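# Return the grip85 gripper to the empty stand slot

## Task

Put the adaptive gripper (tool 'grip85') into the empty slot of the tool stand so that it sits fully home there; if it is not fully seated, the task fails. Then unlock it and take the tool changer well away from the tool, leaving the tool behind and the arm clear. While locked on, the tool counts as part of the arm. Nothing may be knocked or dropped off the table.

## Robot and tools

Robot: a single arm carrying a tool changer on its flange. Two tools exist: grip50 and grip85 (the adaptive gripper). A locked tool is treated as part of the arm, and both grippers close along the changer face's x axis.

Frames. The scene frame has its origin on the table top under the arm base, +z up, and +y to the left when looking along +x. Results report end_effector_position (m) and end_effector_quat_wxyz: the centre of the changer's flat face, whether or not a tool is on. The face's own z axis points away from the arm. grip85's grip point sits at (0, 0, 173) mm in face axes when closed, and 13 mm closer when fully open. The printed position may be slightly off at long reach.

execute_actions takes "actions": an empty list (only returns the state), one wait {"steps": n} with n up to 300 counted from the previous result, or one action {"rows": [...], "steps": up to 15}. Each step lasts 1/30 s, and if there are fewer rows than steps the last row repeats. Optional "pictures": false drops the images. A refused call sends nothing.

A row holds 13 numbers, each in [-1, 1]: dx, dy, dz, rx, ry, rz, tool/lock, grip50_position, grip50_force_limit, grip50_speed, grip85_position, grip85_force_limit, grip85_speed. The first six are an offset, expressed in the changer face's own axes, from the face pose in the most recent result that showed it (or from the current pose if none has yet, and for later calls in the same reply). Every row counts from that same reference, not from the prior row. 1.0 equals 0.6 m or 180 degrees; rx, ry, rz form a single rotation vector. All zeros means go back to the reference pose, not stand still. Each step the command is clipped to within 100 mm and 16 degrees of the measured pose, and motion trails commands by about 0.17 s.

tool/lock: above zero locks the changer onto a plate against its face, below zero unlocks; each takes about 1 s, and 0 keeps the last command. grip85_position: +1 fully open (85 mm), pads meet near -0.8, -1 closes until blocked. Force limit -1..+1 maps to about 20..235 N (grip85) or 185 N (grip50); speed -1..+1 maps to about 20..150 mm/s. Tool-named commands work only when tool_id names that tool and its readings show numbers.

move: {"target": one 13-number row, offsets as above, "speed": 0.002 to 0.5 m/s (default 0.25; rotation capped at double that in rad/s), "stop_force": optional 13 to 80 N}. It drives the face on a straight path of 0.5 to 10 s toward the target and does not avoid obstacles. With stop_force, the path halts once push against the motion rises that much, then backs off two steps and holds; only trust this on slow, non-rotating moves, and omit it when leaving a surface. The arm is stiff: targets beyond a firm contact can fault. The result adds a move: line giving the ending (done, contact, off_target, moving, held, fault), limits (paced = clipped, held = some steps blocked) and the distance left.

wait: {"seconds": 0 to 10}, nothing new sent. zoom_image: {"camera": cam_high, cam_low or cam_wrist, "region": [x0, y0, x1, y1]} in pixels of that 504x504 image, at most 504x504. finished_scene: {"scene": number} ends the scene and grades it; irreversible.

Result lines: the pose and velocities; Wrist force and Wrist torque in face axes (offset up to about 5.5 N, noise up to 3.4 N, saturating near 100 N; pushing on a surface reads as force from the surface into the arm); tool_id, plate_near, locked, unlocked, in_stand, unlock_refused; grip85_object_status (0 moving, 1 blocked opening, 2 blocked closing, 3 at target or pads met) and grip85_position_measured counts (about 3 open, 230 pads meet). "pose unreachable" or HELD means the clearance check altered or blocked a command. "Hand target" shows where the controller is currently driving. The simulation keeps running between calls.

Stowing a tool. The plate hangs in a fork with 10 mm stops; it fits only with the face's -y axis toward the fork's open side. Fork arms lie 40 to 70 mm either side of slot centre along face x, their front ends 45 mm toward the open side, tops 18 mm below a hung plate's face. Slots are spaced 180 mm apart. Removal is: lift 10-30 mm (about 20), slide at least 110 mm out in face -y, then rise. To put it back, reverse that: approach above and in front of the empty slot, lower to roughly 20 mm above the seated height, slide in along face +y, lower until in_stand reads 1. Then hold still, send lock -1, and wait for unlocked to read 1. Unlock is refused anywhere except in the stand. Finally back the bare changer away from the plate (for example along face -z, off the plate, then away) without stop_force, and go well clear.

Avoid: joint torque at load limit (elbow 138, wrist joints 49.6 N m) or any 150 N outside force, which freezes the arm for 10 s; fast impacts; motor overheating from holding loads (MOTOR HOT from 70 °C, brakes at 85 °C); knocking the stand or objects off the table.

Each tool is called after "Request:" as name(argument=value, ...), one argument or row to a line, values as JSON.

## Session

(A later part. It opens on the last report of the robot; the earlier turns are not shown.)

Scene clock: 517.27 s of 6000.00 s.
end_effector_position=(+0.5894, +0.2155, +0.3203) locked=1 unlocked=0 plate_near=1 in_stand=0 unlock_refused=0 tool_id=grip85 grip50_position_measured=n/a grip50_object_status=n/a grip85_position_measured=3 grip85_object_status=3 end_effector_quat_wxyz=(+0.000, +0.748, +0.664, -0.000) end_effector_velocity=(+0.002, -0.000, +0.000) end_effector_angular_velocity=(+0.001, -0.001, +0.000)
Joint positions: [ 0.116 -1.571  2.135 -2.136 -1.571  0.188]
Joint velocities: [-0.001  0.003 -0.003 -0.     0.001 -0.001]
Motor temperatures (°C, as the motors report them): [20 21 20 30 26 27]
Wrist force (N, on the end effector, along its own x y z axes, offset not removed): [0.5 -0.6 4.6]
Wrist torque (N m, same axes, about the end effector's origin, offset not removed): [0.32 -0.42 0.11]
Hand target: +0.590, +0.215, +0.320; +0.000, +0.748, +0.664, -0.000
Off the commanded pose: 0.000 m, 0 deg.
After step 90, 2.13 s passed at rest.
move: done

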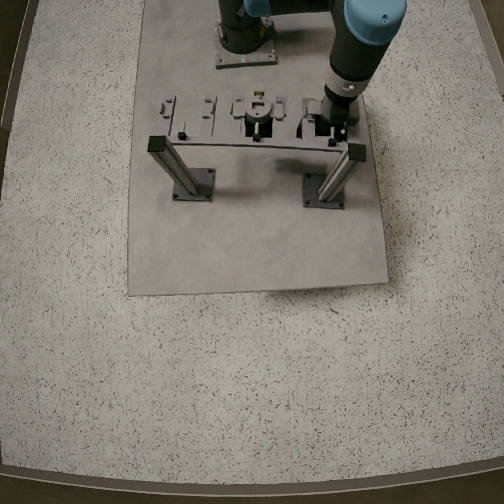

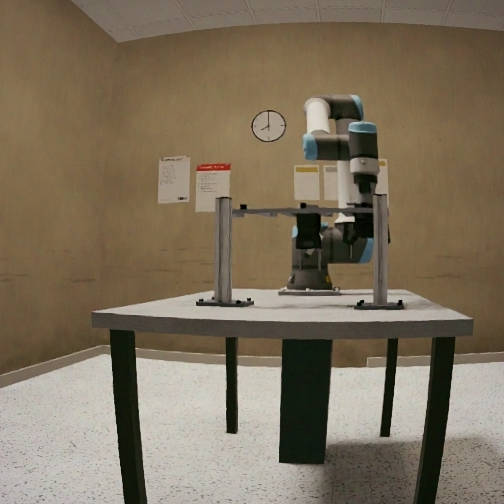

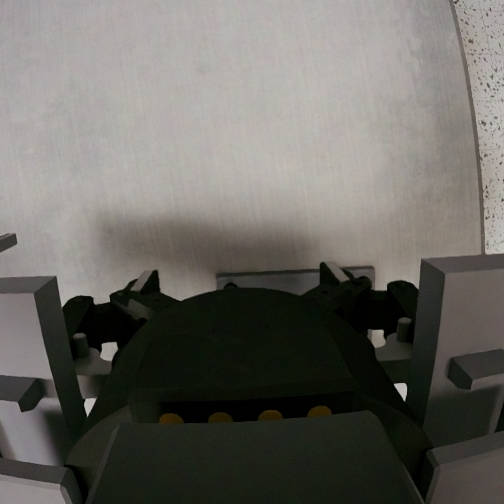

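Request:
move(
  target=[0, 0, 0.0135, 0, 0, 0, 1, 1, 0, 0, 1, 0, 0],
  speed=0.03,
)

Request:
move(
  target=[0, 0, 0.03, 0, 0, 0, 1, 1, 0, 0, 1, 0, 0],
  speed=0.005,
  stop_force=15,
)

Scene clock: 523.10 s of 6000.00 s.
end_effector_position=(+0.5894, +0.2155, +0.3123) locked=1 unlocked=0 plate_near=1 in_stand=0 unlock_refused=0 tool_id=grip85 grip50_position_measured=n/a grip50_object_status=n/a grip85_position_measured=3 grip85_object_status=3 end_effector_quat_wxyz=(+0.000, +0.748, +0.664, -0.000) end_effector_velocity=(+0.001, -0.000, -0.000) end_effector_angular_velocity=(+0.001, -0.002, -0.001)
Joint positions: [ 0.116 -1.563  2.144 -2.152 -1.571  0.188]
Joint velocities: [-0.001  0.001  0.    -0.004  0.001 -0.   ]
Motor temperatures (°C, as the motors report them): [20 21 20 30 26 27]
Wrist force (N, on the end effector, along its own x y z axes, offset not removed): [1.9 0.7 2.0]
Wrist torque (N m, same axes, about the end effector's origin, offset not removed): [0.44 -0.60 0.10]
Hand target: +0.589, +0.215, +0.312; +0.000, +0.748, +0.664, -0.000
Off the commanded pose: 0.000 m, 0 deg.
After step 90, 2.10 s passed at rest.
move: done

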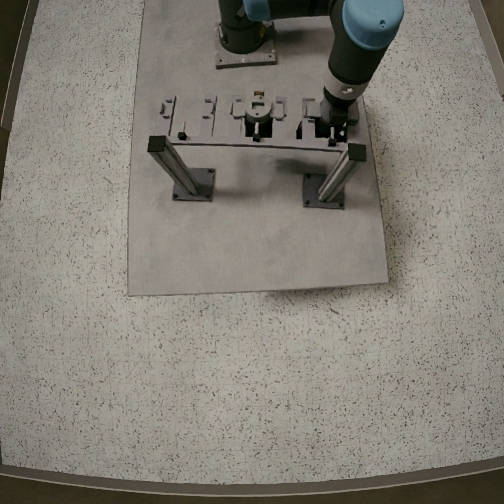

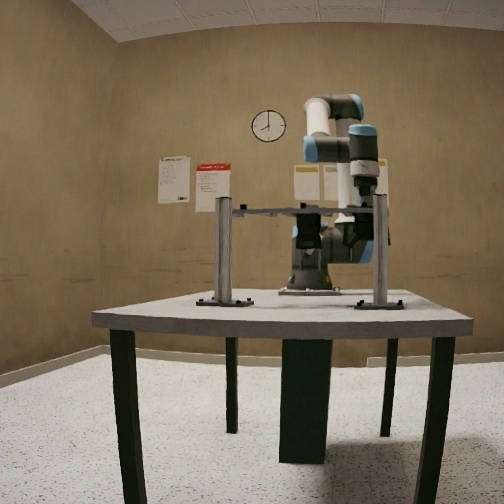

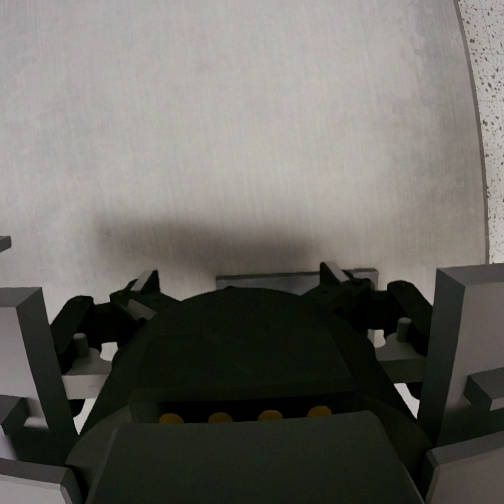

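Scene clock: 525.97 s of 6000.00 s.
end_effector_position=(+0.5896, +0.2155, +0.3000) locked=1 unlocked=0 plate_near=1 in_stand=1 unlock_refused=0 tool_id=grip85 grip50_position_measured=n/a grip50_object_status=n/a grip85_position_measured=3 grip85_object_status=3 end_effector_quat_wxyz=(+0.000, +0.748, +0.664, -0.000) end_effector_velocity=(-0.001, -0.001, +0.001) end_effector_angular_velocity=(-0.001, +0.003, -0.002)
Joint positions: [ 0.116 -1.549  2.156 -2.178 -1.571  0.188]
Joint velocities: [-0.001 -0.001 -0.001  0.005 -0.001  0.001]
Motor temperatures (°C, as the motors report them): [20 21 20 30 26 27]
Wrist force (N, on the end effector, along its own x y z axes, offset not removed): [1.9 5.9 -26.5]
Wrist torque (N m, same axes, about the end effector's origin, offset not removed): [0.95 0.23 0.16]
Hand target: +0.589, +0.215, +0.300; +0.000, +0.748, +0.664, -0.000
Off the commanded pose: 0.006 m, 0 deg.
move: contact

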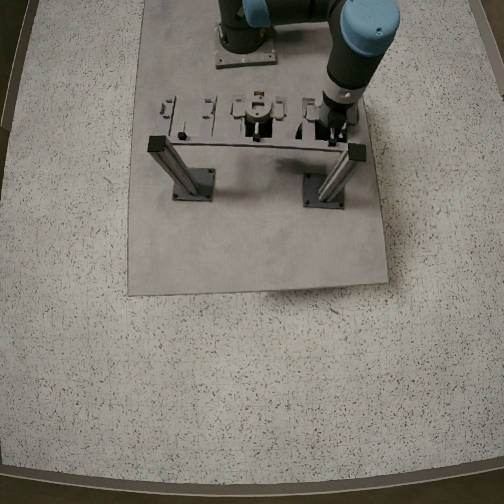

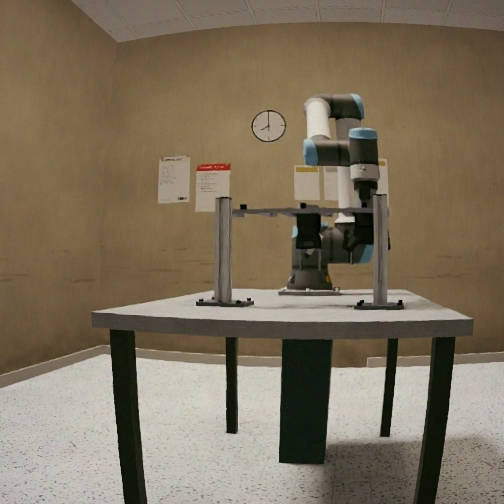

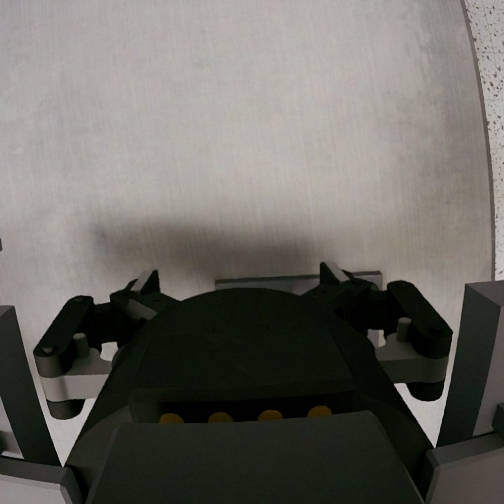

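The tool is seated at z = 0.300 with in_stand = 1, so I'll hold still and unlock.

Request:
execute_actions(
  actions=[
    {"rows": [[0, 0, -0.0002, 0, 0, 0, -1, 1, 0, 0, 1, 0, 0]], "steps": 15},
  ],
  pictures=false,
)

Request:
execute_actions(
  actions=[
    {"steps": 20},
  ],
  pictures=false,
)

Scene clock: 529.77 s of 6000.00 s.
end_effector_position=(+0.5896, +0.2155, +0.3002) locked=0 unlocked=0 plate_near=1 in_stand=1 unlock_refused=0 tool_id=none grip50_position_measured=n/a grip50_object_status=n/a grip85_position_measured=n/a grip85_object_status=n/a end_effector_quat_wxyz=(+0.000, +0.748, +0.664, -0.000) end_effector_velocity=(+0.001, -0.000, +0.001) end_effector_angular_velocity=(+0.001, -0.001, -0.001)
Joint positions: [ 0.116 -1.549  2.156 -2.178 -1.571  0.188]
Joint velocities: [-0.001 -0.    -0.001 -0.     0.001 -0.   ]
Motor temperatures (°C, as the motors report them): [20 21 20 30 26 27]
Wrist force (N, on the end effector, along its own x y z axes, offset not removed): [-1.3 -1.3 -4.3]
Wrist torque (N m, same axes, about the end effector's origin, offset not removed): [0.87 -0.31 0.09]
Hand target: +0.590, +0.215, +0.300; +0.000, +0.748, +0.664, -0.000
Off the commanded pose: 0.000 m, 0 deg.
Steps of this call (steps 1 to 90: nothing new was sent; then 0.30 s passed at rest; steps 91 to 105: all 15 steps of this action). Readings (end_effector_position | what the end effector reports):
91: (+0.5895, +0.2155, +0.3002) | locked=1 unlocked=0 plate_near=1 in_stand=1 unlock_refused=0 tool_id=grip85 grip50_position_measured=n/a grip50_object_status=n/a grip85_position_measured=3 grip85_object_status=3
92: (+0.5895, +0.2155, +0.3002) | locked=1 unlocked=0 plate_near=1 in_stand=1 unlock_refused=0 tool_id=grip85 grip50_position_measured=n/a grip50_object_status=n/a grip85_position_measured=3 grip85_object_status=3
94: (+0.5895, +0.2155, +0.3002) | locked=1 unlocked=0 plate_near=1 in_stand=1 unlock_refused=0 tool_id=grip85 grip50_position_measured=n/a grip50_object_status=n/a grip85_position_measured=3 grip85_object_status=3
98: (+0.5895, +0.2155, +0.3002) | locked=0 unlocked=0 plate_near=1 in_stand=1 unlock_refused=0 tool_id=none grip50_position_measured=n/a grip50_object_status=n/a grip85_position_measured=n/a grip85_object_status=n/a
105: the state above

Scene clock: 530.43 s of 6000.00 s.
end_effector_position=(+0.5896, +0.2155, +0.3001) locked=0 unlocked=1 plate_near=1 in_stand=1 unlock_refused=0 tool_id=none grip50_position_measured=n/a grip50_object_status=n/a grip85_position_measured=n/a grip85_object_status=n/a end_effector_quat_wxyz=(+0.000, +0.748, +0.664, -0.000) end_effector_velocity=(+0.001, +0.000, +0.000) end_effector_angular_velocity=(+0.000, -0.000, -0.000)
Joint positions: [ 0.116 -1.549  2.156 -2.178 -1.571  0.188]
Joint velocities: [ 0.     0.    -0.001  0.     0.     0.001]
Motor temperatures (°C, as the motors report them): [20 21 20 30 26 27]
Wrist force (N, on the end effector, along its own x y z axes, offset not removed): [-2.4 -7.7 -9.5]
Wrist torque (N m, same axes, about the end effector's origin, offset not removed): [0.28 -0.17 0.03]
Hand target: +0.590, +0.215, +0.300; +0.000, +0.748, +0.664, -0.000
Off the commanded pose: 0.000 m, 0 deg.
Steps of this call (steps 1 to 20: nothing new was sent). Readings (end_effector_position | what the end effector reports):
1: (+0.5896, +0.2155, +0.3001) | locked=0 unlocked=0 plate_near=1 in_stand=1 unlock_refused=0 tool_id=none grip50_position_measured=n/a grip50_object_status=n/a grip85_position_measured=n/a grip85_object_status=n/a
2: (+0.5896, +0.2155, +0.3001) | locked=0 unlocked=0 plate_near=1 in_stand=1 unlock_refused=0 tool_id=none grip50_position_measured=n/a grip50_object_status=n/a grip85_position_measured=n/a grip85_object_status=n/a
4: (+0.5896, +0.2155, +0.3001) | locked=0 unlocked=0 plate_near=1 in_stand=1 unlock_refused=0 tool_id=none grip50_position_measured=n/a grip50_object_status=n/a grip85_position_measured=n/a grip85_object_status=n/a
8: (+0.5896, +0.2155, +0.3001) | locked=0 unlocked=0 plate_near=1 in_stand=1 unlock_refused=0 tool_id=none grip50_position_measured=n/a grip50_object_status=n/a grip85_position_measured=n/a grip85_object_status=n/a
20: the state above

Unlocked. I'll lift straight off the plate gently, then retreat well clear.

Request:
move(
  target=[0, 0, -0.03, 0, 0, 0, -1, 1, 0, 0, 1, 0, 0],
  speed=0.03,
)

Request:
move(
  target=[-0.1, -0.2, -0.4, 0, 0, 0, -1, 1, 0, 0, 1, 0, 0],
  speed=0.25,
)

Scene clock: 533.73 s of 6000.00 s.
end_effector_position=(+0.5895, +0.2155, +0.3180) locked=0 unlocked=1 plate_near=0 in_stand=0 unlock_refused=0 tool_id=none grip50_position_measured=n/a grip50_object_status=n/a grip85_position_measured=n/a grip85_object_status=n/a end_effector_quat_wxyz=(+0.000, +0.748, +0.664, -0.000) end_effector_velocity=(-0.000, +0.000, +0.001) end_effector_angular_velocity=(+0.000, +0.000, -0.000)
Joint positions: [ 0.116 -1.569  2.138 -2.141 -1.571  0.188]
Joint velocities: [ 0.    -0.002 -0.001  0.003  0.     0.001]
Motor temperatures (°C, as the motors report them): [20 21 20 30 26 27]
Wrist force (N, on the end effector, along its own x y z axes, offset not removed): [0.7 -0.2 5.5]
Wrist torque (N m, same axes, about the end effector's origin, offset not removed): [0.40 -0.38 0.03]
Hand target: +0.590, +0.215, +0.318; +0.000, +0.748, +0.664, -0.000
Off the commanded pose: 0.000 m, 0 deg.
move: done

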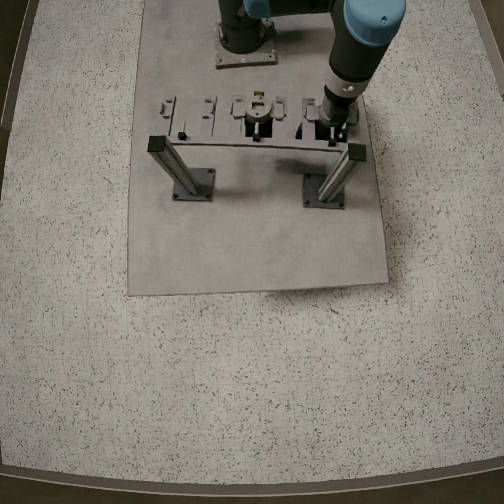

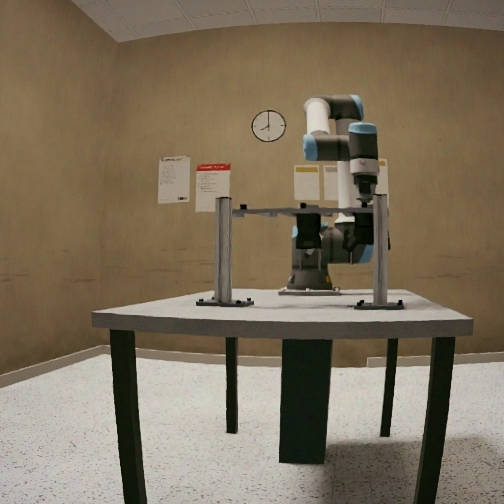

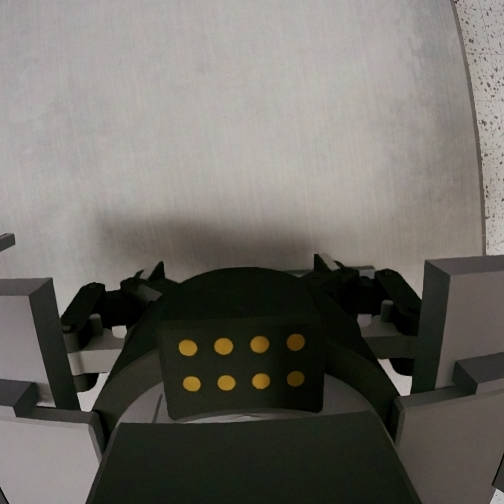

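Scene clock: 535.40 s of 6000.00 s.
end_effector_position=(+0.4629, +0.1704, +0.5574) locked=0 unlocked=1 plate_near=0 in_stand=0 unlock_refused=0 tool_id=none grip50_position_measured=n/a grip50_object_status=n/a grip85_position_measured=n/a grip85_object_status=n/a end_effector_quat_wxyz=(+0.000, +0.748, +0.664, -0.000) end_effector_velocity=(-0.001, -0.001, +0.002) end_effector_angular_velocity=(+0.001, -0.000, -0.001)
Joint positions: [ 0.038 -1.956  1.997 -1.614 -1.571  0.11 ]
Joint velocities: [-0.002 -0.002 -0.002  0.004  0.001 -0.001]
Motor temperatures (°C, as the motors report them): [20 21 20 30 26 27]
Wrist force (N, on the end effector, along its own x y z axes, offset not removed): [1.9 1.2 2.8]
Wrist torque (N m, same axes, about the end effector's origin, offset not removed): [0.45 -0.59 0.13]
Hand target: +0.463, +0.170, +0.558; +0.000, +0.748, +0.664, -0.000
Off the commanded pose: 0.001 m, 0 deg.
move: done

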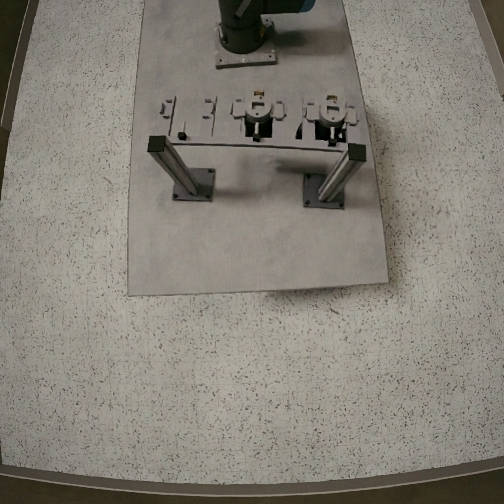

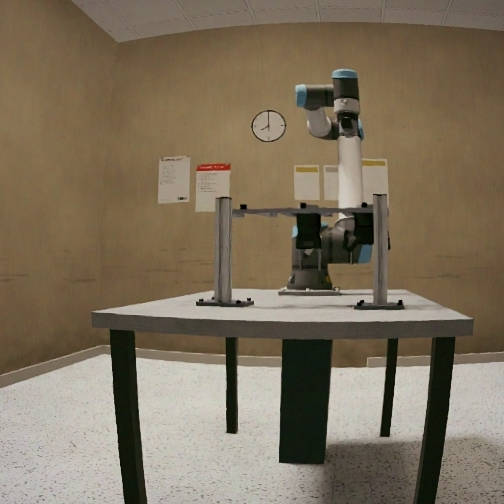

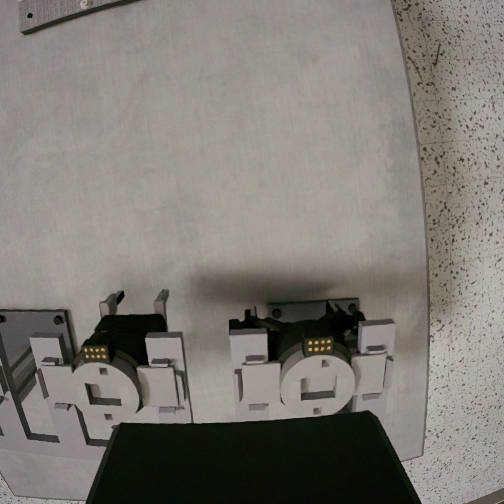

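Request:
zoom_image(
  camera="cam_high",
  region=[140, 80, 380, 220],
)

Request:
zoom_image(
  camera="cam_wrist",
  region=[210, 290, 420, 430],
)

Region (140, 80, 380, 220) of cam_high's 504x504 image, scaled by 2.100, with more detail than that image has; it fills the top 294 rows of this view, and the rest is white.

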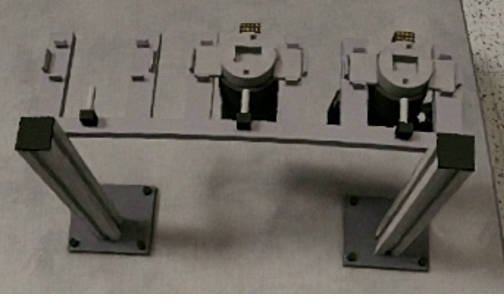

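Region (210, 290, 420, 430) of cam_wrist's 504x504 image, scaled by 2.400, with more detail than that image has.

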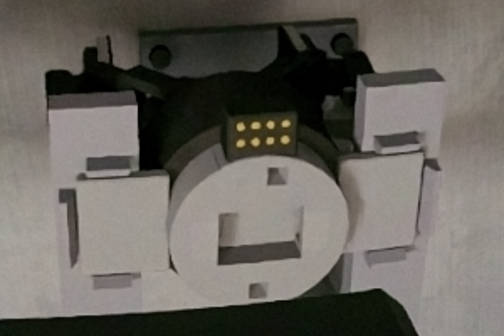

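Request:
finished_scene(
  scene=1,
)

The scene is finished: the task was done.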